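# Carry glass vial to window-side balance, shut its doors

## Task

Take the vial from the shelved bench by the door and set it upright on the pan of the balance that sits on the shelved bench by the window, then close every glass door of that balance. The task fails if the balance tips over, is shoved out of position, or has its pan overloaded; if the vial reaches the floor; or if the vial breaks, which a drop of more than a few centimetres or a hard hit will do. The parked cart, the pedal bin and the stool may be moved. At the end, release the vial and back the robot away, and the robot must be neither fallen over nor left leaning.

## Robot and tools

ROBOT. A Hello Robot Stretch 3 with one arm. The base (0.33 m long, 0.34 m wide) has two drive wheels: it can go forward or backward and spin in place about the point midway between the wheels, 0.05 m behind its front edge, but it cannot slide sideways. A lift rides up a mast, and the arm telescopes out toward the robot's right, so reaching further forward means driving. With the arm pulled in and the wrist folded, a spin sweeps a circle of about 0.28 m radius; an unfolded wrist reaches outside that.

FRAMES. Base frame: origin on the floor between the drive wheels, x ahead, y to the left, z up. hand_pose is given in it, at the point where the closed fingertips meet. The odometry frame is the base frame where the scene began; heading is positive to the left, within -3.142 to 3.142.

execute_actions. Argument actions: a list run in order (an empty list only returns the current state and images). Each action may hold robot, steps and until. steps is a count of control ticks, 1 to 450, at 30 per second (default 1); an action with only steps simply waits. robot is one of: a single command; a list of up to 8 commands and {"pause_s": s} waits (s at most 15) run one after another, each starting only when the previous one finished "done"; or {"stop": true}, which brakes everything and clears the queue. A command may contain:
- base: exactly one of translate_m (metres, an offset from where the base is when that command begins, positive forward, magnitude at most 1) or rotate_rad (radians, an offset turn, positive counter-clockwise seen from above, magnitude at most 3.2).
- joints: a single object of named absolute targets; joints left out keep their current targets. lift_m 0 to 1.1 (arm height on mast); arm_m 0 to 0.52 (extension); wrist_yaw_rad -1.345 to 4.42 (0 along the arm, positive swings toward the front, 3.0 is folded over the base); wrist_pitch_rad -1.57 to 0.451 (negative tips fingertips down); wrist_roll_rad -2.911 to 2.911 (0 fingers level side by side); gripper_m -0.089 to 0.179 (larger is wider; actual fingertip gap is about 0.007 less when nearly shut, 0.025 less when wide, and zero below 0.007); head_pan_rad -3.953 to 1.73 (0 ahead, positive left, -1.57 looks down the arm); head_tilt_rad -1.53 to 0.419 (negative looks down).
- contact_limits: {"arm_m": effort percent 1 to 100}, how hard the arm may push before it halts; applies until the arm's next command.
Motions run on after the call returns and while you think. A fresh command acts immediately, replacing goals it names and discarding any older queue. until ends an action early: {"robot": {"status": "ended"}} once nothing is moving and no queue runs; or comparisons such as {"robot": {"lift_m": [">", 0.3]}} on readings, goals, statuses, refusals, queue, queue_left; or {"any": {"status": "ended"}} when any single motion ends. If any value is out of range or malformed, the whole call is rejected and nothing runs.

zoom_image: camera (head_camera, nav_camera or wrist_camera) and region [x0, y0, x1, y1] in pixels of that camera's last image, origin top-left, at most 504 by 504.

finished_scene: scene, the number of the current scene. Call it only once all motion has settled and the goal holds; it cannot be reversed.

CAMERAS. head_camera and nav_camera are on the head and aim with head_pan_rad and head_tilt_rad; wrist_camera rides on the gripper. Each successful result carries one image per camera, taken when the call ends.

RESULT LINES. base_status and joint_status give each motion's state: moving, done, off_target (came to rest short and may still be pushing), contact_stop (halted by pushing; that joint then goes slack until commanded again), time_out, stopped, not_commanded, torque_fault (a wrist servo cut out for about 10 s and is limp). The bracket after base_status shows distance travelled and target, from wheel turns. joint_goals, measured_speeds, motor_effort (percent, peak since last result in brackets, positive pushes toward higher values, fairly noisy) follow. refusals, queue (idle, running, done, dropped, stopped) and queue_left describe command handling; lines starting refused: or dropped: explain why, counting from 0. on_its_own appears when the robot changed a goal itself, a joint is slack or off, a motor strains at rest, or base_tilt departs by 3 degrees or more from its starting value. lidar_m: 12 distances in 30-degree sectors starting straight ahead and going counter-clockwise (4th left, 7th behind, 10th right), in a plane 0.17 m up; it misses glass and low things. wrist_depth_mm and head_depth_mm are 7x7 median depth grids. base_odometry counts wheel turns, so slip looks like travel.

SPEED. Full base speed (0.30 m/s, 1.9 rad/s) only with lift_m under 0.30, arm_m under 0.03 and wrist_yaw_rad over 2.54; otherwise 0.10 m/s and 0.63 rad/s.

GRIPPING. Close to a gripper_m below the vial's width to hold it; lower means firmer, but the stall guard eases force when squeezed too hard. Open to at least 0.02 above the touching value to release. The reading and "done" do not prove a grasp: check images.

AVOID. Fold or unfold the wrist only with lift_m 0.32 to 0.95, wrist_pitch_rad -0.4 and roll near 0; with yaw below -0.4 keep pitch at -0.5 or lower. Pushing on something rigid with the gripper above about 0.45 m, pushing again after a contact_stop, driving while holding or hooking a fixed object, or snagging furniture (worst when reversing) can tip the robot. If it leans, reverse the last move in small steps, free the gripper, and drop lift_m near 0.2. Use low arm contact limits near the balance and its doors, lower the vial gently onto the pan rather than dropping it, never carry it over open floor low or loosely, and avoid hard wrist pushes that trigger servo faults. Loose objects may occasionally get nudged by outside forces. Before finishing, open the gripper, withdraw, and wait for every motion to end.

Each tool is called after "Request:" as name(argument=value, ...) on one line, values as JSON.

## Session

Request:
execute_actions(actions=[{"robot":{"joints":{"head_tilt_rad":-0.3}},"steps":15}])

Scene clock: 0.50 s.
robot.base_odometry: x=+0.000 y=+0.000 heading=+0.000 (m, m, rad; robot's odometry frame)
robot.turned_by_wheels: +0.000 (rad since the last result)
robot.turned_by_imu: +0.000 (rad since the last result)
robot.base_tilt: forward=+0.4 right=-2.0 (deg)
robot.lidar_m: 2.04 1.36 1.41 1.91 2.55 1.99 1.40 1.34 1.38 1.92 1.42 1.62
robot.head_depth_mm: 2307 2448 2568 2700 2545 1821 1552 / 2187 2331 2441 2616 2682 1966 1554 / 2046 2159 2302 2442 2533 1958 1549 / 1941 2042 2154 2279 2409 1957 1543 / 1844 1939 2036 2138 2244 1944 1548 / 1765 1831 1924 2028 2120 1957 1553 / 1684 1737 1831 1920 2007 1775 1504
robot.base_status: not_commanded
robot.joint_positions: lift_m=+0.427 arm_m=+0.002 wrist_yaw_rad=+2.979 wrist_pitch_rad=-0.343 wrist_roll_rad=-0.017 gripper_m=+0.037 head_pan_rad=-0.001 head_tilt_rad=-0.296
robot.joint_goals: lift_m=+0.427 arm_m=+0.002 wrist_yaw_rad=+2.979 wrist_pitch_rad=-0.343 wrist_roll_rad=-0.017 gripper_m=+0.037 head_pan_rad=-0.001 head_tilt_rad=-0.300
robot.joint_status: lift_m=not_commanded arm_m=not_commanded wrist_yaw_rad=not_commanded wrist_pitch_rad=not_commanded wrist_roll_rad=not_commanded gripper_m=not_commanded head_pan_rad=not_commanded head_tilt_rad=moving
robot.measured_speeds: translate_m=+0.000 rotate_rad=+0.000 lift_m=+0.000 arm_m=+0.000 wrist_yaw_rad=+0.000 wrist_pitch_rad=+0.000 wrist_roll_rad=+0.000 head_pan_rad=+0.000 head_tilt_rad=+0.000
robot: refusals=0 queue=running queue_left=0
robot.motor_effort: left_wheel=+0(1) right_wheel=+0(0) lift_m=+40(40) arm_m=-1(1) wrist_yaw_rad=+1(0) wrist_pitch_rad=+4(4) wrist_roll_rad=+0(0) gripper_m=+0(0) head_pan_rad=+0(0) head_tilt_rad=-3(24) (%)
robot.hand_pose: x=+0.0165 y=+0.0826 z=+0.4571 quat_wxyz=(+0.177, +0.698, +0.066, +0.691) (m; robot's base frame)
robot.wrist_depth_mm: - - - - - - 980 / - - - - - - - / - - - - - - - / - - - - - - - / 830 823 - 819 869 822 840 / 681 661 - 689 679 681 689 / 573 581 593 578 580 583 587
pictures: head_camera (sideways: a quarter turn clockwise sets it upright), nav_camera (sideways: a quarter turn counterclockwise sets it upright), wrist_camera
Images, in order (width x height): head_camera 896x504, nav_camera 672x504, wrist_camera 644x364.

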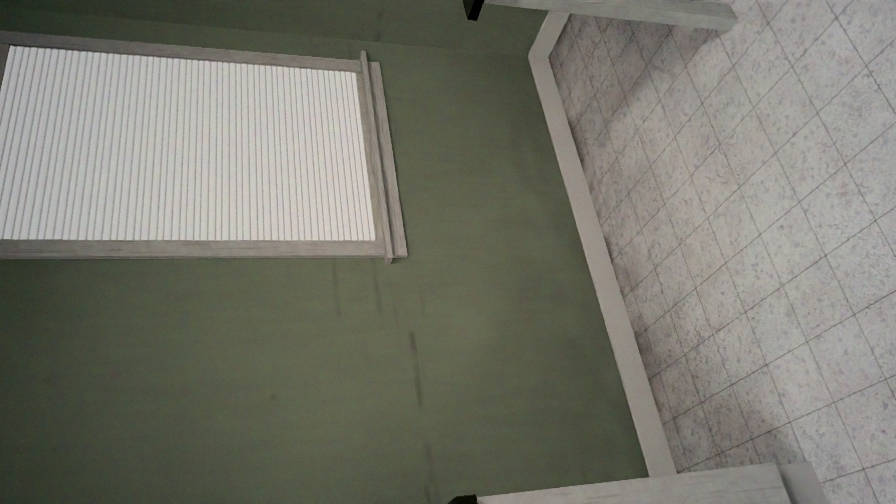

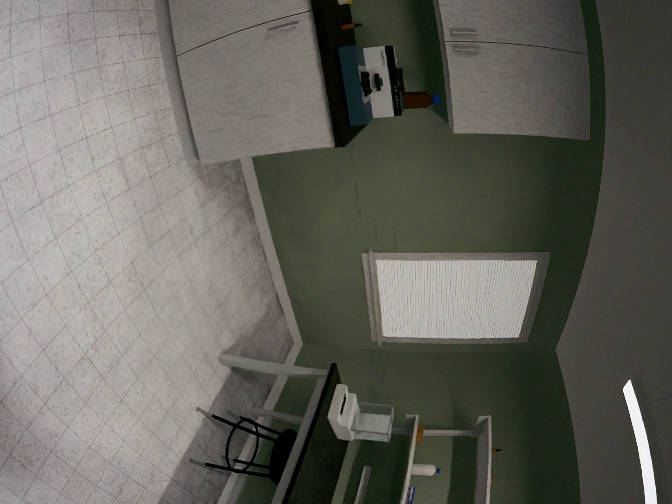

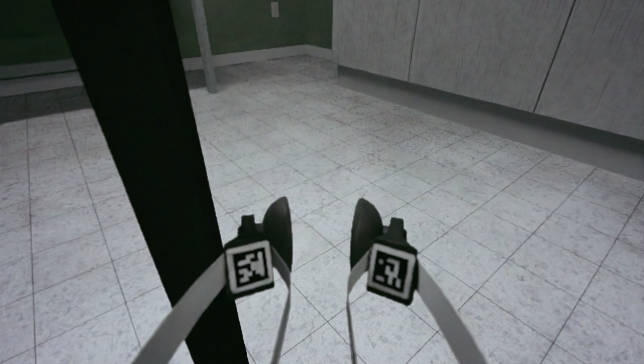

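Request:
execute_actions(actions=[{"robot":{"base":{"rotate_rad":-1.06},"joints":{"head_pan_rad":-3.14,"lift_m":0.28}},"steps":200,"until":{"robot":{"status":"ended"}}}])

Request:
execute_actions(actions=[{"robot":{"base":{"translate_m":0.5},"joints":{"head_pan_rad":0.6}},"steps":200,"until":{"robot":{"status":"ended"}}}])

Scene clock: 4.30 s.
robot.base_odometry: x=+0.000 y=+0.000 heading=-1.060 (m, m, rad; robot's odometry frame)
robot.turned_by_wheels: -1.060 (rad since the last result)
robot.turned_by_imu: -1.062 (rad since the last result)
robot.base_tilt: forward=+0.3 right=-2.0 (deg)
robot.lidar_m: 1.42 1.68 2.06 1.36 1.40 1.90 2.52 2.00 1.40 1.35 1.39 1.90
robot.head_depth_mm: 2246 2352 2491 2389 2428 1957 1552 / 2256 2349 2505 2406 2663 1966 1546 / 2257 2408 2496 2381 2659 1978 1540 / 2228 2385 2490 2160 2639 1968 1543 / 2240 2374 2511 2156 2624 1966 1548 / 2251 2369 2519 2172 2630 1966 1560 / 2240 2364 2485 1973 2582 1956 1543
robot.base_status: done (rotate_rad -1.0599 of -1.0600)
robot.joint_positions: lift_m=+0.280 arm_m=+0.002 wrist_yaw_rad=+2.979 wrist_pitch_rad=-0.343 wrist_roll_rad=-0.017 gripper_m=+0.037 head_pan_rad=-3.133 head_tilt_rad=-0.297
robot.joint_goals: lift_m=+0.280 arm_m=+0.002 wrist_yaw_rad=+2.979 wrist_pitch_rad=-0.343 wrist_roll_rad=-0.017 gripper_m=+0.037 head_pan_rad=-3.140 head_tilt_rad=-0.300
robot.joint_status: lift_m=done arm_m=not_commanded wrist_yaw_rad=not_commanded wrist_pitch_rad=not_commanded wrist_roll_rad=not_commanded gripper_m=not_commanded head_pan_rad=done head_tilt_rad=done
robot.measured_speeds: translate_m=+0.000 rotate_rad=+0.000 lift_m=+0.000 arm_m=+0.000 wrist_yaw_rad=+0.000 wrist_pitch_rad=+0.000 wrist_roll_rad=+0.000 head_pan_rad=+0.000 head_tilt_rad=+0.000
robot: refusals=0 queue=done queue_left=0
robot.motor_effort: left_wheel=+1(8) right_wheel=-2(8) lift_m=+27(40) arm_m=+0(1) wrist_yaw_rad=+0(0) wrist_pitch_rad=+4(4) wrist_roll_rad=+0(0) gripper_m=+0(1) head_pan_rad=-3(42) head_tilt_rad=-2(3) (%)
robot.hand_pose: x=+0.0165 y=+0.0826 z=+0.3101 quat_wxyz=(+0.177, +0.698, +0.066, +0.691) (m; robot's base frame)
robot.wrist_depth_mm: - - - - - - - / - - - - - - - / - - - - - - - / 749 775 776 769 780 769 774 / 605 612 - 611 633 613 613 / 506 504 - 519 499 506 509 / 444 - - - 431 430 430
pictures: head_camera (sideways: a quarter turn clockwise sets it upright), nav_camera (sideways: a quarter turn counterclockwise sets it upright), wrist_camera
Images, in order (width x height): head_camera 896x504, nav_camera 672x504, wrist_camera 644x364.

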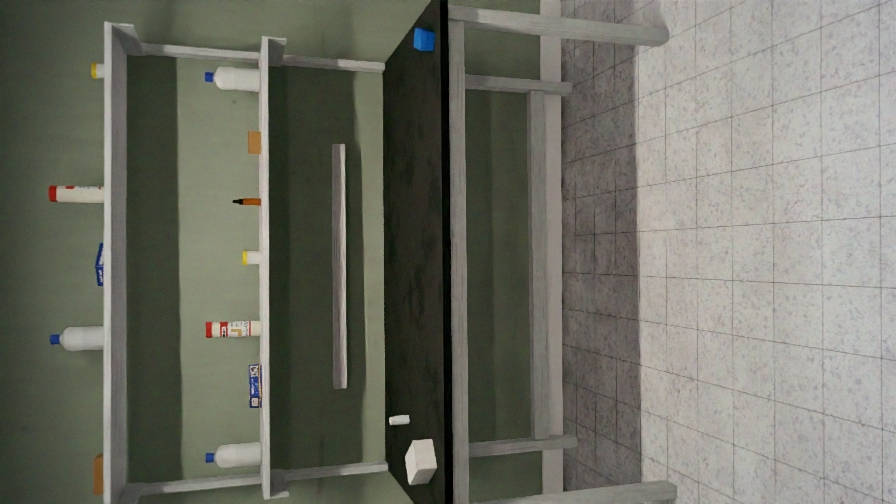

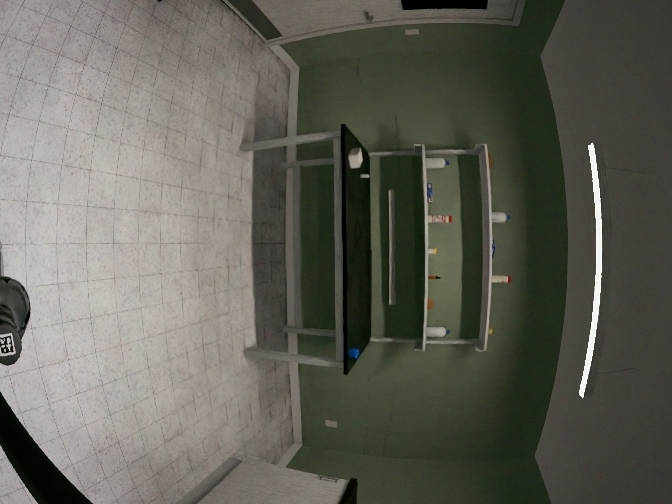

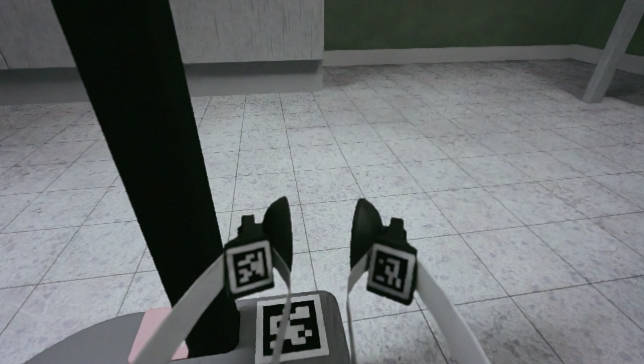

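Scene clock: 7.63 s.
robot.base_odometry: x=+0.244 y=-0.436 heading=-1.060 (m, m, rad; robot's odometry frame)
robot.turned_by_wheels: +0.000 (rad since the last result)
robot.turned_by_imu: -0.002 (rad since the last result)
robot.base_tilt: forward=+0.2 right=-2.1 (deg)
robot.lidar_m: 1.53 1.19 1.36 1.39 1.41 1.91 2.49 2.47 1.41 1.34 1.40 0.94
robot.head_depth_mm: 1401 1472 1534 1545 1127 948 1546 / 1466 1554 1611 1639 1129 1751 1499 / 1549 1631 1723 1682 1125 1824 1501 / 1643 1751 1836 1787 1133 1821 1498 / 1646 1863 1605 1479 1261 1949 1549 / 1897 2013 2136 2146 1303 1957 1544 / 2033 2147 2259 2371 1405 1762 1538
robot.base_status: done (translate_m +0.5000 of +0.5000)
robot.joint_positions: lift_m=+0.280 arm_m=+0.002 wrist_yaw_rad=+2.979 wrist_pitch_rad=-0.343 wrist_roll_rad=-0.017 gripper_m=+0.037 head_pan_rad=+0.593 head_tilt_rad=-0.297
robot.joint_goals: lift_m=+0.280 arm_m=+0.002 wrist_yaw_rad=+2.979 wrist_pitch_rad=-0.343 wrist_roll_rad=-0.017 gripper_m=+0.037 head_pan_rad=+0.600 head_tilt_rad=-0.300
robot.joint_status: lift_m=done arm_m=not_commanded wrist_yaw_rad=not_commanded wrist_pitch_rad=not_commanded wrist_roll_rad=not_commanded gripper_m=not_commanded head_pan_rad=done head_tilt_rad=done
robot.measured_speeds: translate_m=+0.000 rotate_rad=+0.000 lift_m=+0.000 arm_m=+0.000 wrist_yaw_rad=+0.000 wrist_pitch_rad=+0.000 wrist_roll_rad=+0.000 head_pan_rad=+0.000 head_tilt_rad=+0.000
robot: refusals=0 queue=done queue_left=0
robot.motor_effort: left_wheel=+1(9) right_wheel=-2(6) lift_m=+27(27) arm_m=+0(0) wrist_yaw_rad=-1(0) wrist_pitch_rad=+4(4) wrist_roll_rad=+0(0) gripper_m=+0(1) head_pan_rad=+3(42) head_tilt_rad=-2(1) (%)
robot.hand_pose: x=+0.0165 y=+0.0826 z=+0.3101 quat_wxyz=(+0.177, +0.698, +0.066, +0.691) (m; robot's base frame)
robot.wrist_depth_mm: - - - - - - - / - - - - - - - / - - - - - - - / 770 765 765 772 781 758 784 / 606 617 - 611 632 616 613 / 507 500 - 523 496 500 503 / 437 - - - 436 427 432
pictures: head_camera (sideways: a quarter turn clockwise sets it upright), nav_camera (sideways: a quarter turn counterclockwise sets it upright), wrist_camera
Images, in order (width x height): head_camera 896x504, nav_camera 672x504, wrist_camera 644x364.

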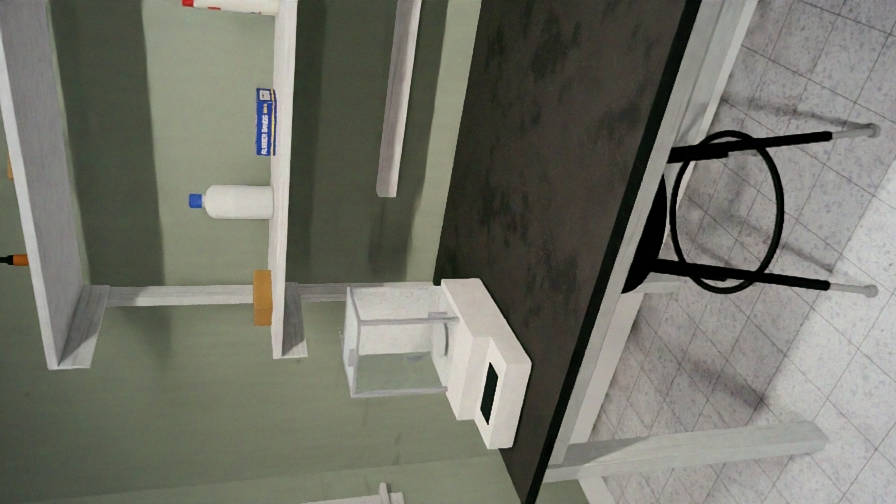

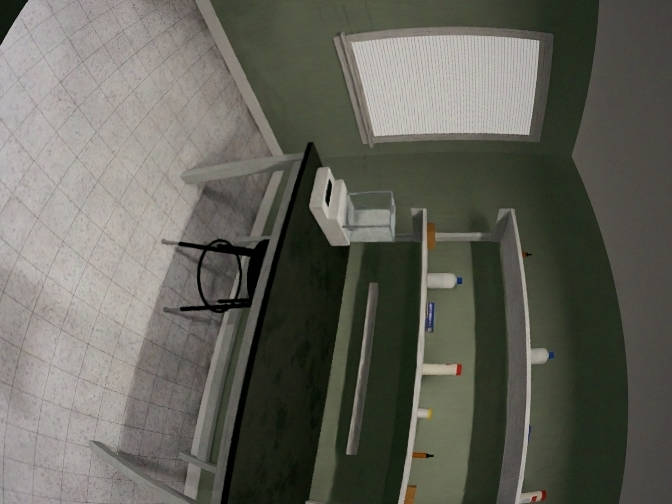

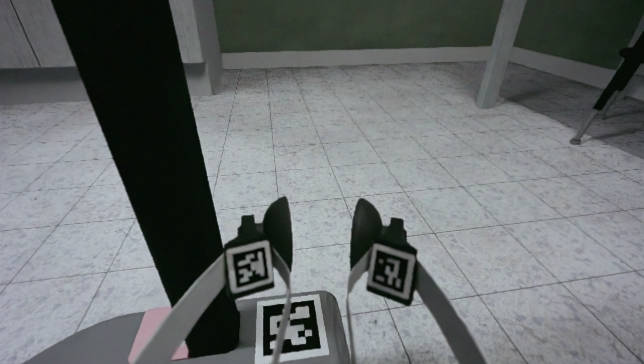

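Request:
execute_actions(actions=[{"robot":[{"base":{"rotate_rad":0.25},"joints":{"head_pan_rad":-1.57,"head_tilt_rad":-0.7}},{"base":{"translate_m":-1}},{"base":{"translate_m":-1}},{"base":{"rotate_rad":-1.82},"joints":{"lift_m":0.8,"wrist_yaw_rad":1.8}},{"joints":{"wrist_pitch_rad":-0.2,"wrist_yaw_rad":0,"lift_m":0.95,"gripper_m":0.075}}],"steps":450},{"steps":450,"until":{"robot":{"status":"ended"}}}])

Scene clock: 28.03 s.
robot.base_odometry: x=-1.135 y=+1.012 heading=-2.630 (m, m, rad; robot's odometry frame)
robot.turned_by_wheels: -1.570 (rad since the last result)
robot.turned_by_imu: -1.575 (rad since the last result)
robot.base_tilt: forward=+0.4 right=-2.1 (deg)
robot.lidar_m: 1.32 1.05 1.23 2.84 3.21 1.89 1.82 1.22 1.12 1.07 0.49 1.38
robot.head_depth_mm: 1009 1127 1044 811 - - - / 1009 1132 1041 840 - - - / 1004 1130 1040 867 - - - / 1011 1126 1045 869 675 1312 1188 / 1013 1132 1042 815 649 1309 1193 / 1009 1128 1051 812 635 1315 1168 / 983 1089 1213 815 668 741 1132
robot.base_status: done (rotate_rad -1.8199 of -1.8200)
robot.joint_positions: lift_m=+0.950 arm_m=+0.002 wrist_yaw_rad=+0.003 wrist_pitch_rad=-0.221 wrist_roll_rad=-0.017 gripper_m=+0.075 head_pan_rad=-1.563 head_tilt_rad=-0.692
robot.joint_goals: lift_m=+0.950 arm_m=+0.002 wrist_yaw_rad=+0.000 wrist_pitch_rad=-0.200 wrist_roll_rad=-0.017 gripper_m=+0.075 head_pan_rad=-1.570 head_tilt_rad=-0.700
robot.joint_status: lift_m=done arm_m=not_commanded wrist_yaw_rad=done wrist_pitch_rad=done wrist_roll_rad=not_commanded gripper_m=done head_pan_rad=done head_tilt_rad=done
robot.measured_speeds: translate_m=+0.000 rotate_rad=+0.000 lift_m=+0.000 arm_m=+0.000 wrist_yaw_rad=+0.000 wrist_pitch_rad=+0.000 wrist_roll_rad=+0.000 head_pan_rad=+0.000 head_tilt_rad=+0.000
robot: refusals=0 queue=done queue_left=0
robot.motor_effort: left_wheel=+1(11) right_wheel=-2(9) lift_m=+52(52) arm_m=+0(0) wrist_yaw_rad=-2(4) wrist_pitch_rad=+7(8) wrist_roll_rad=+0(0) gripper_m=+1(81) head_pan_rad=-3(40) head_tilt_rad=-5(32) (%)
robot.hand_pose: x=-0.0209 y=-0.3922 z=+1.0086 quat_wxyz=(+0.709, +0.080, -0.696, -0.077) (m; robot's base frame)
robot.wrist_depth_mm: 818 806 836 836 850 829 834 / 885 887 899 862 877 872 885 / 940 965 971 937 941 932 960 / - - 777 781 796 789 800 / - 637 591 585 631 579 603 / - 461 443 460 445 458 469 / 394 333 345 377 381 386 385
pictures: head_camera (sideways: a quarter turn clockwise sets it upright), nav_camera (sideways: a quarter turn counterclockwise sets it upright), wrist_camera
Images, in order (width x height): head_camera 896x504, nav_camera 672x504, wrist_camera 644x364.

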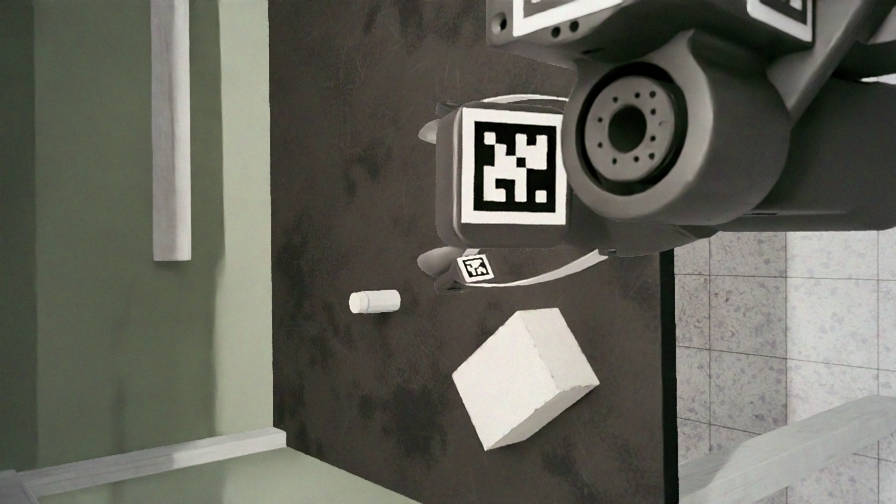

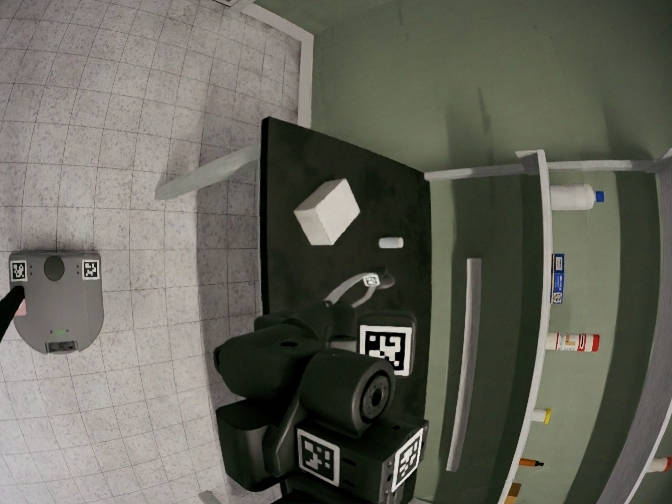

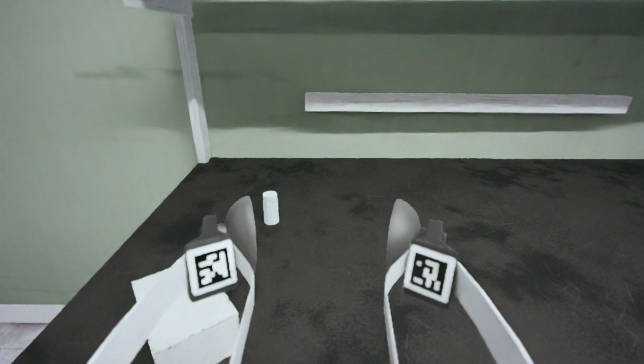

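Request:
execute_actions(actions=[{"robot":[{"joints":{"arm_m":0.4,"wrist_yaw_rad":0.4,"lift_m":0.86,"gripper_m":0.09}},{"joints":{"lift_m":0.81}}],"steps":450,"until":{"robot":{"status":"ended"}}}])

Scene clock: 34.83 s.
robot.base_odometry: x=-1.135 y=+1.012 heading=-2.630 (m, m, rad; robot's odometry frame)
robot.turned_by_wheels: +0.000 (rad since the last result)
robot.turned_by_imu: -0.002 (rad since the last result)
robot.base_tilt: forward=+0.2 right=-2.0 (deg)
robot.lidar_m: 1.32 1.05 1.23 2.83 3.22 1.90 1.82 1.22 1.12 1.07 0.49 1.38
robot.head_depth_mm: 1009 1128 1041 852 - - 1183 / 1008 1131 1136 789 648 1310 1186 / 1008 1131 1211 788 664 1312 1189 / 1011 1129 1135 787 665 1312 1189 / 1009 1130 1085 811 652 1318 1188 / 1007 1130 1040 814 634 1309 1164 / 980 1090 1210 813 666 741 1129
robot.base_status: done (rotate_rad -1.8199 of -1.8200)
robot.joint_positions: lift_m=+0.810 arm_m=+0.400 wrist_yaw_rad=+0.399 wrist_pitch_rad=-0.221 wrist_roll_rad=-0.017 gripper_m=+0.090 head_pan_rad=-1.563 head_tilt_rad=-0.692
robot.joint_goals: lift_m=+0.810 arm_m=+0.400 wrist_yaw_rad=+0.400 wrist_pitch_rad=-0.200 wrist_roll_rad=-0.017 gripper_m=+0.090 head_pan_rad=-1.570 head_tilt_rad=-0.700
robot.joint_status: lift_m=done arm_m=done wrist_yaw_rad=done wrist_pitch_rad=done wrist_roll_rad=not_commanded gripper_m=done head_pan_rad=done head_tilt_rad=done
robot.measured_speeds: translate_m=+0.000 rotate_rad=+0.000 lift_m=+0.000 arm_m=+0.000 wrist_yaw_rad=+0.000 wrist_pitch_rad=+0.000 wrist_roll_rad=+0.000 head_pan_rad=+0.000 head_tilt_rad=+0.000
robot: refusals=0 queue=done queue_left=0
robot.motor_effort: left_wheel=+1(1) right_wheel=-2(2) lift_m=+27(52) arm_m=+3(4) wrist_yaw_rad=+1(2) wrist_pitch_rad=+7(7) wrist_roll_rad=+0(0) gripper_m=+0(61) head_pan_rad=-2(3) head_tilt_rad=-4(4) (%)
robot.hand_pose: x=+0.0735 y=-0.7701 z=+0.8694 quat_wxyz=(+0.710, +0.215, -0.667, +0.064) (m; robot's base frame)
robot.wrist_depth_mm: 784 668 603 528 476 429 392 / 843 736 629 563 509 449 359 / 979 784 685 599 539 485 442 / - 884 457 462 462 460 453 / - 331 346 337 344 339 342 / 273 265 256 247 267 276 269 / 218 221 221 211 221 223 221
pictures: head_camera (sideways: a quarter turn clockwise sets it upright), nav_camera (sideways: a quarter turn counterclockwise sets it upright), wrist_camera
Images, in order (width x height): head_camera 896x504, nav_camera 672x504, wrist_camera 644x364.

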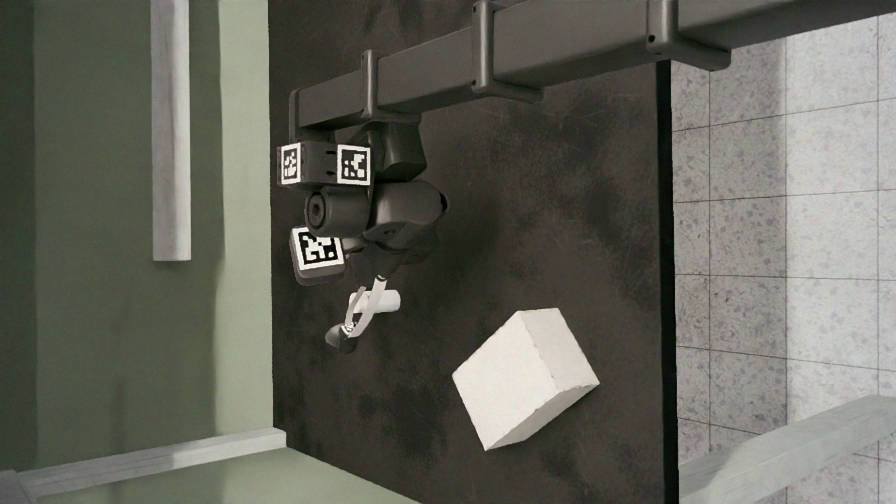

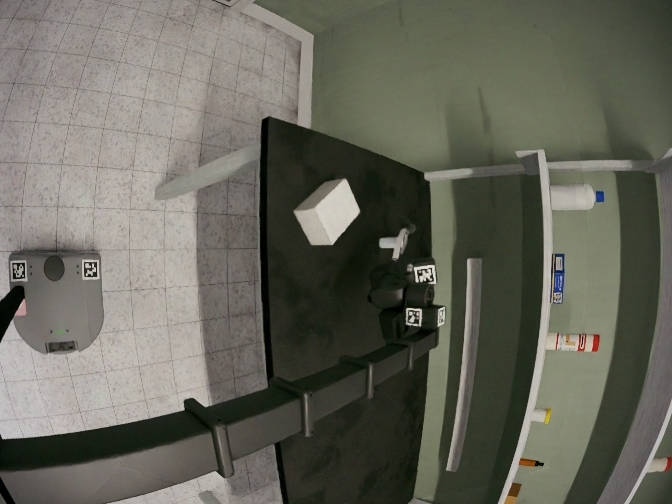

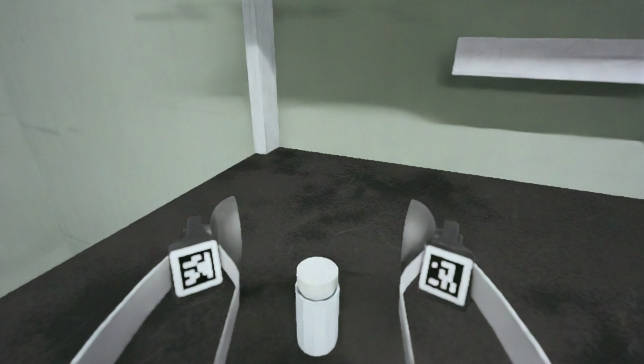

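Request:
execute_actions(actions=[{"robot":[{"base":{"translate_m":0.01},"joints":{"arm_m":0.412,"lift_m":0.75}},{"joints":{"gripper_m":-0.015}},{"joints":{"lift_m":0.77}}],"steps":450,"until":{"robot":{"status":"ended"}}}])

Scene clock: 39.33 s.
robot.base_odometry: x=-1.143 y=+1.008 heading=-2.630 (m, m, rad; robot's odometry frame)
robot.turned_by_wheels: +0.000 (rad since the last result)
robot.turned_by_imu: -0.001 (rad since the last result)
robot.base_tilt: forward=+0.2 right=-2.1 (deg)
robot.lidar_m: 1.31 1.05 1.22 2.83 3.22 1.91 1.83 1.23 1.12 1.07 0.48 1.36
robot.head_depth_mm: 1008 1129 1041 812 - - 1166 / 1011 1128 1083 - 649 1314 1185 / 1005 1130 1110 766 668 1305 1190 / 1005 1131 1085 775 666 1310 1189 / 1008 1133 1043 813 644 1310 1190 / 1006 1125 1046 814 643 1311 1145 / 982 1093 1234 812 667 727 1145
robot.base_status: done (translate_m +0.0100 of +0.0100)
robot.joint_positions: lift_m=+0.770 arm_m=+0.412 wrist_yaw_rad=+0.399 wrist_pitch_rad=-0.221 wrist_roll_rad=-0.017 gripper_m=-0.014 head_pan_rad=-1.563 head_tilt_rad=-0.692
robot.joint_goals: lift_m=+0.770 arm_m=+0.412 wrist_yaw_rad=+0.400 wrist_pitch_rad=-0.200 wrist_roll_rad=-0.017 gripper_m=-0.015 head_pan_rad=-1.570 head_tilt_rad=-0.700
robot.joint_status: lift_m=done arm_m=done wrist_yaw_rad=done wrist_pitch_rad=done wrist_roll_rad=not_commanded gripper_m=done head_pan_rad=done head_tilt_rad=done
robot.measured_speeds: translate_m=+0.000 rotate_rad=+0.000 lift_m=+0.000 arm_m=+0.000 wrist_yaw_rad=+0.000 wrist_pitch_rad=+0.000 wrist_roll_rad=+0.000 head_pan_rad=+0.000 head_tilt_rad=+0.000
robot: refusals=0 queue=done queue_left=0
robot.motor_effort: left_wheel=+1(5) right_wheel=-2(6) lift_m=+52(54) arm_m=+3(3) wrist_yaw_rad=+1(2) wrist_pitch_rad=+6(6) wrist_roll_rad=+0(0) gripper_m=-14(91) head_pan_rad=-2(3) head_tilt_rad=-5(4) (%)
robot.hand_pose: x=+0.0735 y=-0.7821 z=+0.8286 quat_wxyz=(+0.710, +0.215, -0.667, +0.064) (m; robot's base frame)
robot.wrist_depth_mm: 769 663 582 522 464 355 326 / 858 714 604 553 497 447 410 / 962 790 660 557 522 488 425 / - 809 357 360 362 365 367 / 286 262 266 153 268 270 271 / 209 209 202 168 212 214 212 / 173 173 174 174 174 176 176
pictures: head_camera (sideways: a quarter turn clockwise sets it upright), nav_camera (sideways: a quarter turn counterclockwise sets it upright), wrist_camera
Images, in order (width x height): head_camera 896x504, nav_camera 672x504, wrist_camera 644x364.

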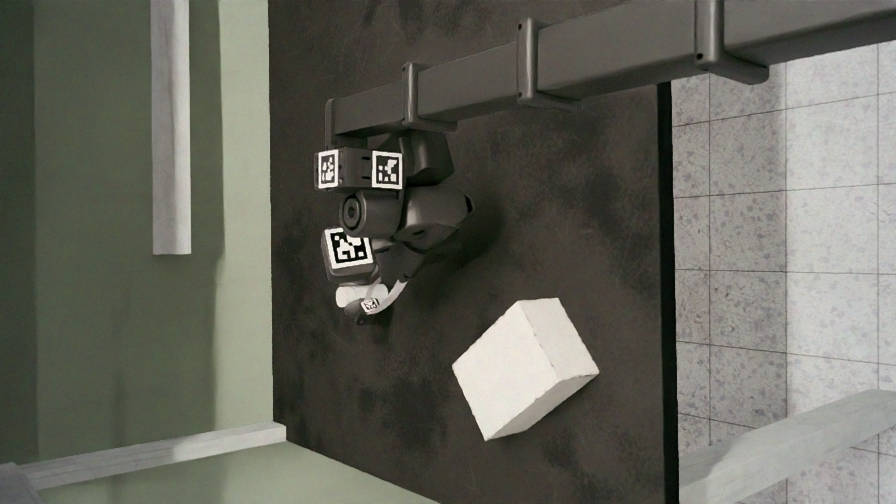

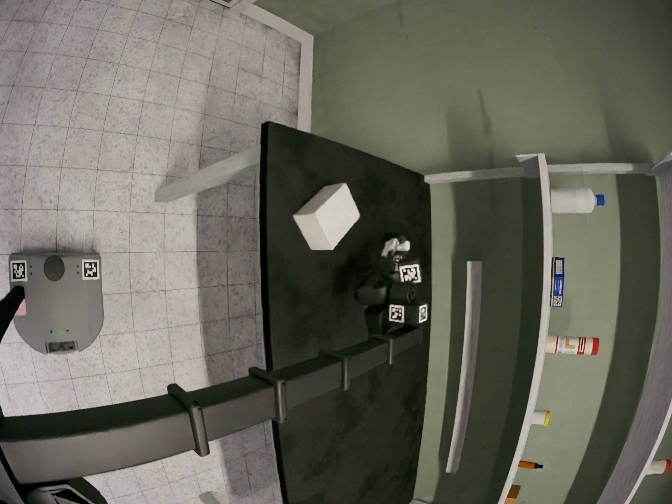

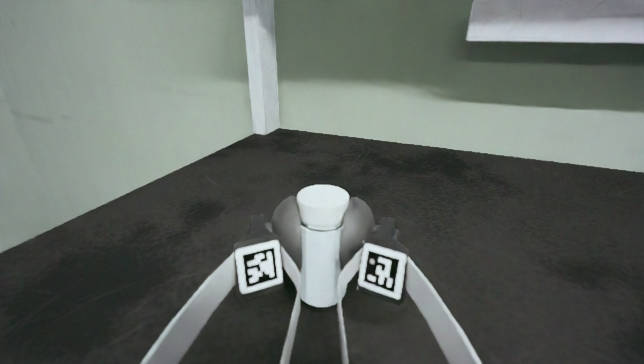

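Request:
execute_actions(actions=[{"robot":[{"joints":{"lift_m":0.9}},{"joints":{"arm_m":0}},{"base":{"rotate_rad":2.25},"joints":{"wrist_yaw_rad":2.6}},{"base":{"translate_m":0.5},"joints":{"lift_m":0.29,"head_pan_rad":-1}},{"base":{"translate_m":1}},{"base":{"translate_m":1}},{"base":{"translate_m":0.86}},{"base":{"rotate_rad":-0.667}}],"steps":450},{"steps":450,"until":{"robot":{"status":"ended"}}},{"steps":450,"until":{"robot":{"status":"ended"}}},{"robot":[{"base":{"translate_m":0.4},"joints":{"lift_m":0.88,"head_pan_rad":-1.4}},{"joints":{"wrist_yaw_rad":0.9}}],"steps":450,"until":{"robot":{"status":"ended"}}}])

Scene clock: 81.77 s.
robot.base_odometry: x=+2.177 y=-0.585 heading=-1.047 (m, m, rad; robot's odometry frame)
robot.turned_by_wheels: +1.583 (rad since the last result)
robot.turned_by_imu: +1.571 (rad since the last result)
robot.base_tilt: forward=+0.4 right=-2.2 (deg)
robot.lidar_m: 0.53 0.55 0.41 0.40 0.41 0.56 1.36 4.19 0.52 0.71 0.60 0.56
robot.head_depth_mm: 2728 1450 1037 694 642 1380 - / 2802 1453 757 642 649 1395 - / 2885 1445 1003 662 656 1381 - / 2594 1457 756 642 666 - 1148 / 1664 1452 1043 813 702 - 1169 / 403 1246 1046 814 702 1281 1165 / 403 845 1047 813 705 963 1162
robot.base_status: done (translate_m +0.4000 of +0.4000)
robot.joint_positions: lift_m=+0.880 arm_m=+0.003 wrist_yaw_rad=+0.903 wrist_pitch_rad=-0.221 wrist_roll_rad=-0.017 gripper_m=-0.014 head_pan_rad=-1.393 head_tilt_rad=-0.692
robot.joint_goals: lift_m=+0.880 arm_m=+0.000 wrist_yaw_rad=+0.900 wrist_pitch_rad=-0.200 wrist_roll_rad=-0.017 gripper_m=-0.015 head_pan_rad=-1.400 head_tilt_rad=-0.700
robot.joint_status: lift_m=done arm_m=done wrist_yaw_rad=done wrist_pitch_rad=done wrist_roll_rad=not_commanded gripper_m=done head_pan_rad=done head_tilt_rad=done
robot.measured_speeds: translate_m=+0.000 rotate_rad=+0.000 lift_m=+0.000 arm_m=+0.000 wrist_yaw_rad=+0.000 wrist_pitch_rad=+0.000 wrist_roll_rad=+0.000 head_pan_rad=+0.000 head_tilt_rad=+0.000
robot: refusals=0 queue=done queue_left=0
robot.motor_effort: left_wheel=+1(10) right_wheel=-2(9) lift_m=+52(55) arm_m=-3(5) wrist_yaw_rad=-3(5) wrist_pitch_rad=+6(7) wrist_roll_rad=+0(0) gripper_m=-14(14) head_pan_rad=-3(30) head_tilt_rad=-4(4) (%)
robot.hand_pose: x=+0.1707 y=-0.2995 z=+0.9386 quat_wxyz=(+0.672, +0.375, -0.592, +0.239) (m; robot's base frame)
robot.wrist_depth_mm: 332 373 425 543 667 896 - / 349 388 451 557 678 936 - / 361 413 482 606 799 - 819 / 381 434 515 573 632 628 351 / 394 456 531 153 456 460 280 / 414 489 568 169 368 349 244 / 434 503 662 812 398 290 247
pictures: head_camera (sideways: a quarter turn clockwise sets it upright), nav_camera (sideways: a quarter turn counterclockwise sets it upright), wrist_camera
Images, in order (width x height): head_camera 896x504, nav_camera 672x504, wrist_camera 644x364.

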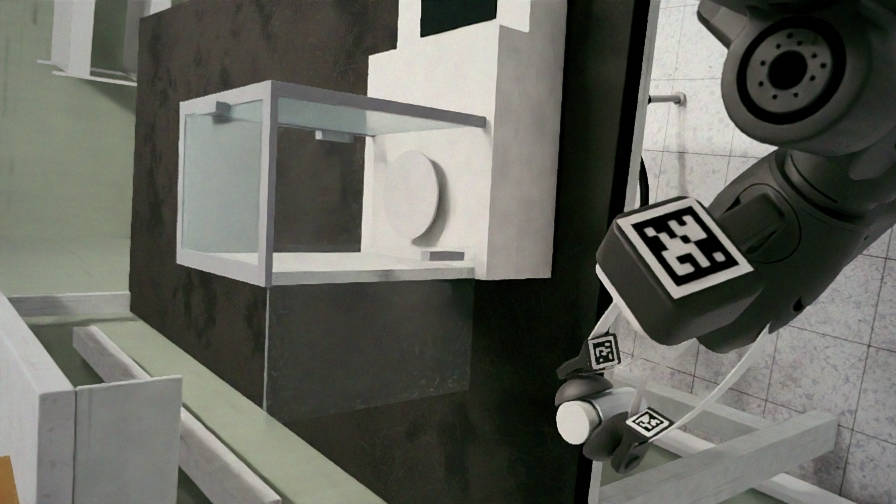

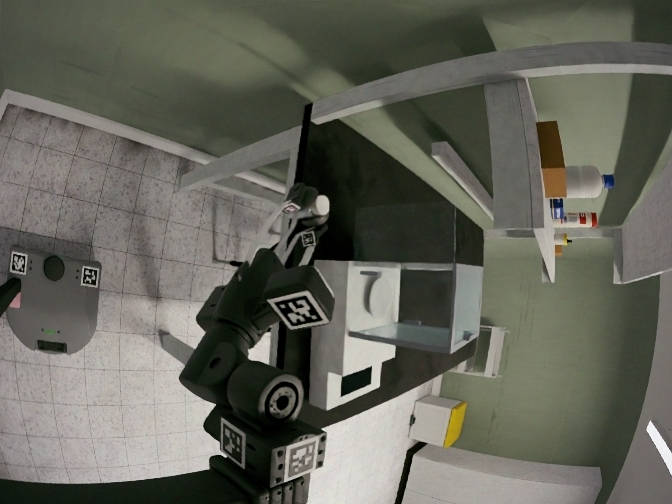

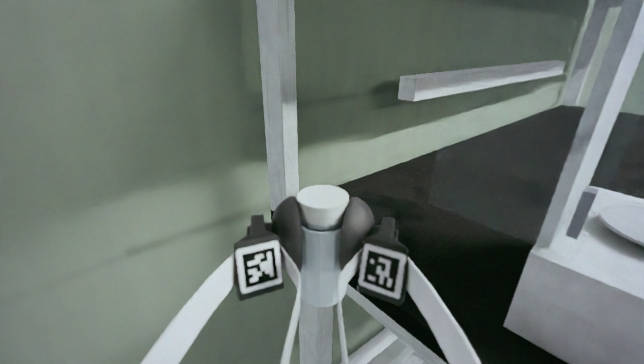

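Request:
execute_actions(actions=[{"robot":[{"base":{"rotate_rad":0.08},"joints":{"wrist_yaw_rad":0,"lift_m":0.885}},{"base":{"translate_m":0.012},"joints":{"arm_m":0.06}}],"steps":450,"until":{"robot":{"status":"ended"}}}])

Scene clock: 85.77 s.
robot.base_odometry: x=+2.184 y=-0.595 heading=-0.967 (m, m, rad; robot's odometry frame)
robot.turned_by_wheels: +0.080 (rad since the last result)
robot.turned_by_imu: +0.079 (rad since the last result)
robot.base_tilt: forward=+0.4 right=-2.1 (deg)
robot.lidar_m: 0.52 0.53 0.41 0.40 0.42 0.61 1.37 4.40 0.52 0.71 0.60 0.53
robot.head_depth_mm: 2762 1369 927 651 626 - 1146 / 2850 1370 999 673 - - 1144 / 2718 1446 759 640 656 1313 1186 / 1636 1453 1042 811 683 1369 1189 / 402 1243 1040 813 702 1368 1187 / 405 875 1045 815 721 1178 1172 / 412 842 928 813 761 1051 1146
robot.base_status: done (translate_m +0.0120 of +0.0120)
robot.joint_positions: lift_m=+0.885 arm_m=+0.060 wrist_yaw_rad=+0.002 wrist_pitch_rad=-0.221 wrist_roll_rad=-0.017 gripper_m=-0.014 head_pan_rad=-1.393 head_tilt_rad=-0.692
robot.joint_goals: lift_m=+0.885 arm_m=+0.060 wrist_yaw_rad=+0.000 wrist_pitch_rad=-0.200 wrist_roll_rad=-0.017 gripper_m=-0.015 head_pan_rad=-1.400 head_tilt_rad=-0.700
robot.joint_status: lift_m=done arm_m=done wrist_yaw_rad=done wrist_pitch_rad=done wrist_roll_rad=not_commanded gripper_m=done head_pan_rad=done head_tilt_rad=done
robot.measured_speeds: translate_m=+0.000 rotate_rad=+0.000 lift_m=+0.000 arm_m=+0.000 wrist_yaw_rad=+0.000 wrist_pitch_rad=+0.000 wrist_roll_rad=+0.000 head_pan_rad=+0.000 head_tilt_rad=+0.000
robot: refusals=0 queue=done queue_left=0
robot.motor_effort: left_wheel=-2(5) right_wheel=+2(6) lift_m=+52(56) arm_m=+3(3) wrist_yaw_rad=-2(2) wrist_pitch_rad=+7(6) wrist_roll_rad=+0(0) gripper_m=-14(15) head_pan_rad=-2(2) head_tilt_rad=-4(4) (%)
robot.hand_pose: x=-0.0210 y=-0.4493 z=+0.9436 quat_wxyz=(+0.709, +0.080, -0.696, -0.077) (m; robot's base frame)
robot.wrist_depth_mm: 535 703 288 - - - - / 511 657 286 - - - - / 521 788 288 895 865 - - / 537 641 339 404 439 - - / 460 459 272 152 299 406 - / 370 366 259 169 257 279 - / 303 307 278 276 277 275 300
pictures: head_camera (sideways: a quarter turn clockwise sets it upright), nav_camera (sideways: a quarter turn counterclockwise sets it upright), wrist_camera
Images, in order (width x height): head_camera 896x504, nav_camera 672x504, wrist_camera 644x364.

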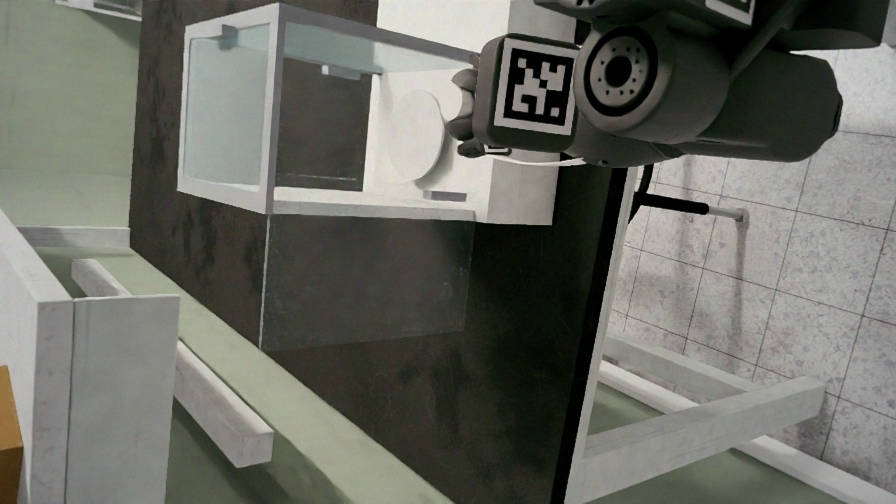

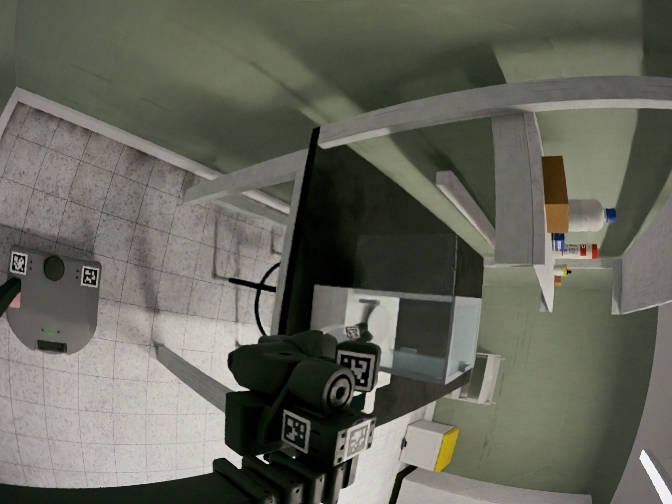

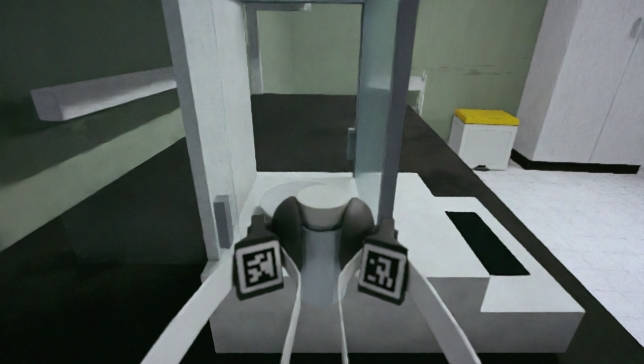

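Request:
execute_actions(actions=[{"robot":[{"base":{"translate_m":0.011}},{"joints":{"arm_m":0.23},"contact_limits":{"arm_m":10}},{"joints":{"lift_m":0.868}}],"steps":450,"until":{"robot":{"status":"ended"}}}])

Scene clock: 91.47 s.
robot.base_odometry: x=+2.190 y=-0.604 heading=-0.967 (m, m, rad; robot's odometry frame)
robot.turned_by_wheels: +0.000 (rad since the last result)
robot.turned_by_imu: -0.001 (rad since the last result)
robot.base_tilt: forward=+0.3 right=-2.2 (deg)
robot.lidar_m: 0.51 0.53 0.40 0.39 0.42 0.61 1.38 4.41 0.53 0.71 0.59 0.52
robot.head_depth_mm: 2781 1379 882 - 639 1342 1185 / 2863 1373 1080 - 648 1344 1189 / 2692 1444 964 642 654 1307 1189 / 1393 1379 1041 810 701 1371 1191 / 402 1250 1044 813 701 1341 1190 / 406 874 1044 813 723 1149 1171 / 413 832 907 816 763 1041 1144
robot.base_status: done (translate_m +0.0110 of +0.0110)
robot.joint_positions: lift_m=+0.868 arm_m=+0.230 wrist_yaw_rad=+0.001 wrist_pitch_rad=-0.221 wrist_roll_rad=-0.017 gripper_m=-0.014 head_pan_rad=-1.393 head_tilt_rad=-0.692
robot.joint_goals: lift_m=+0.868 arm_m=+0.230 wrist_yaw_rad=+0.000 wrist_pitch_rad=-0.200 wrist_roll_rad=-0.017 gripper_m=-0.015 head_pan_rad=-1.400 head_tilt_rad=-0.700
robot.joint_status: lift_m=done arm_m=done wrist_yaw_rad=done wrist_pitch_rad=done wrist_roll_rad=not_commanded gripper_m=done head_pan_rad=done head_tilt_rad=done
robot.measured_speeds: translate_m=+0.000 rotate_rad=+0.000 lift_m=+0.000 arm_m=+0.000 wrist_yaw_rad=+0.000 wrist_pitch_rad=+0.000 wrist_roll_rad=+0.000 head_pan_rad=+0.000 head_tilt_rad=+0.000
robot: refusals=0 queue=done queue_left=0
robot.motor_effort: left_wheel=-2(4) right_wheel=+2(7) lift_m=+27(54) arm_m=+4(2) wrist_yaw_rad=-1(2) wrist_pitch_rad=+6(7) wrist_roll_rad=+0(0) gripper_m=-14(14) head_pan_rad=-2(2) head_tilt_rad=-4(5) (%)
robot.contact_limits: arm_m 10 (drawing in: default 18, maximum 29; extending or still: default 24, maximum 40)
robot.hand_pose: x=-0.0211 y=-0.6193 z=+0.9274 quat_wxyz=(+0.709, +0.079, -0.696, -0.077) (m; robot's base frame)
robot.wrist_depth_mm: 98 129 - - - - - / 97 129 - - - - - / 98 130 827 927 902 - - / 98 130 558 593 564 - - / 98 130 230 152 272 450 - / 98 130 184 168 215 224 277 / 98 121 165 161 171 177 165
pictures: head_camera (sideways: a quarter turn clockwise sets it upright), nav_camera (sideways: a quarter turn counterclockwise sets it upright), wrist_camera
Images, in order (width x height): head_camera 896x504, nav_camera 672x504, wrist_camera 644x364.

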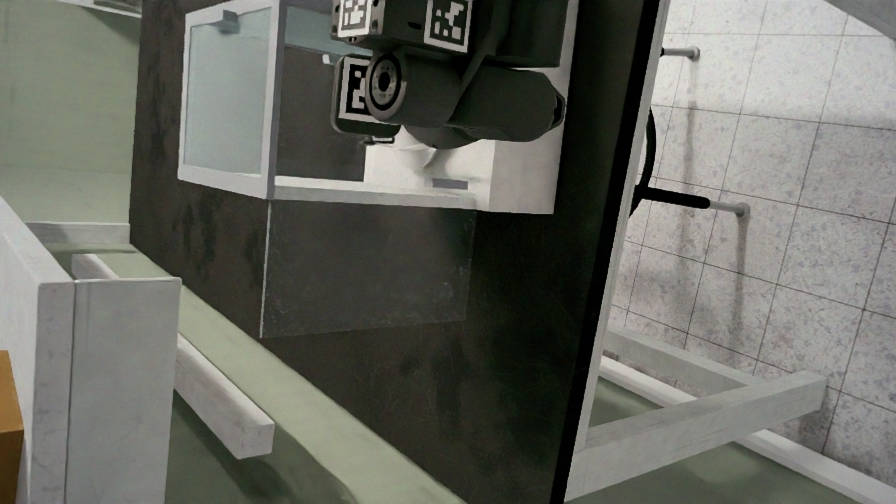

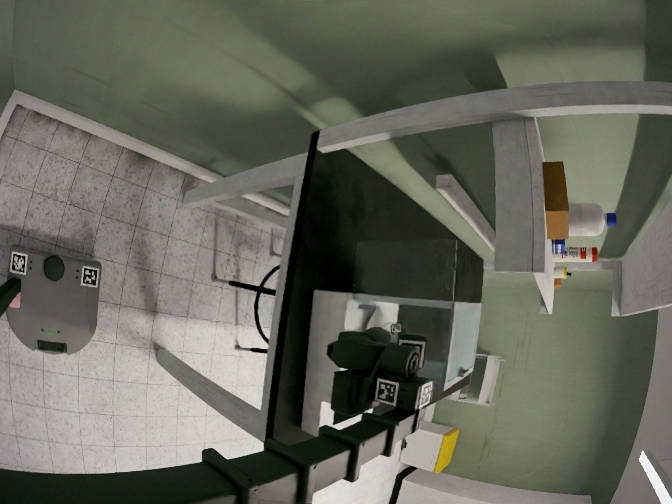

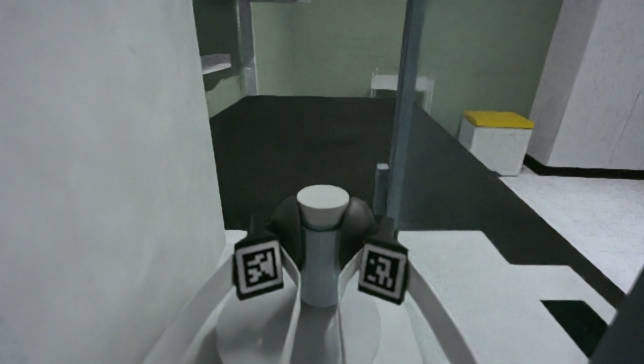

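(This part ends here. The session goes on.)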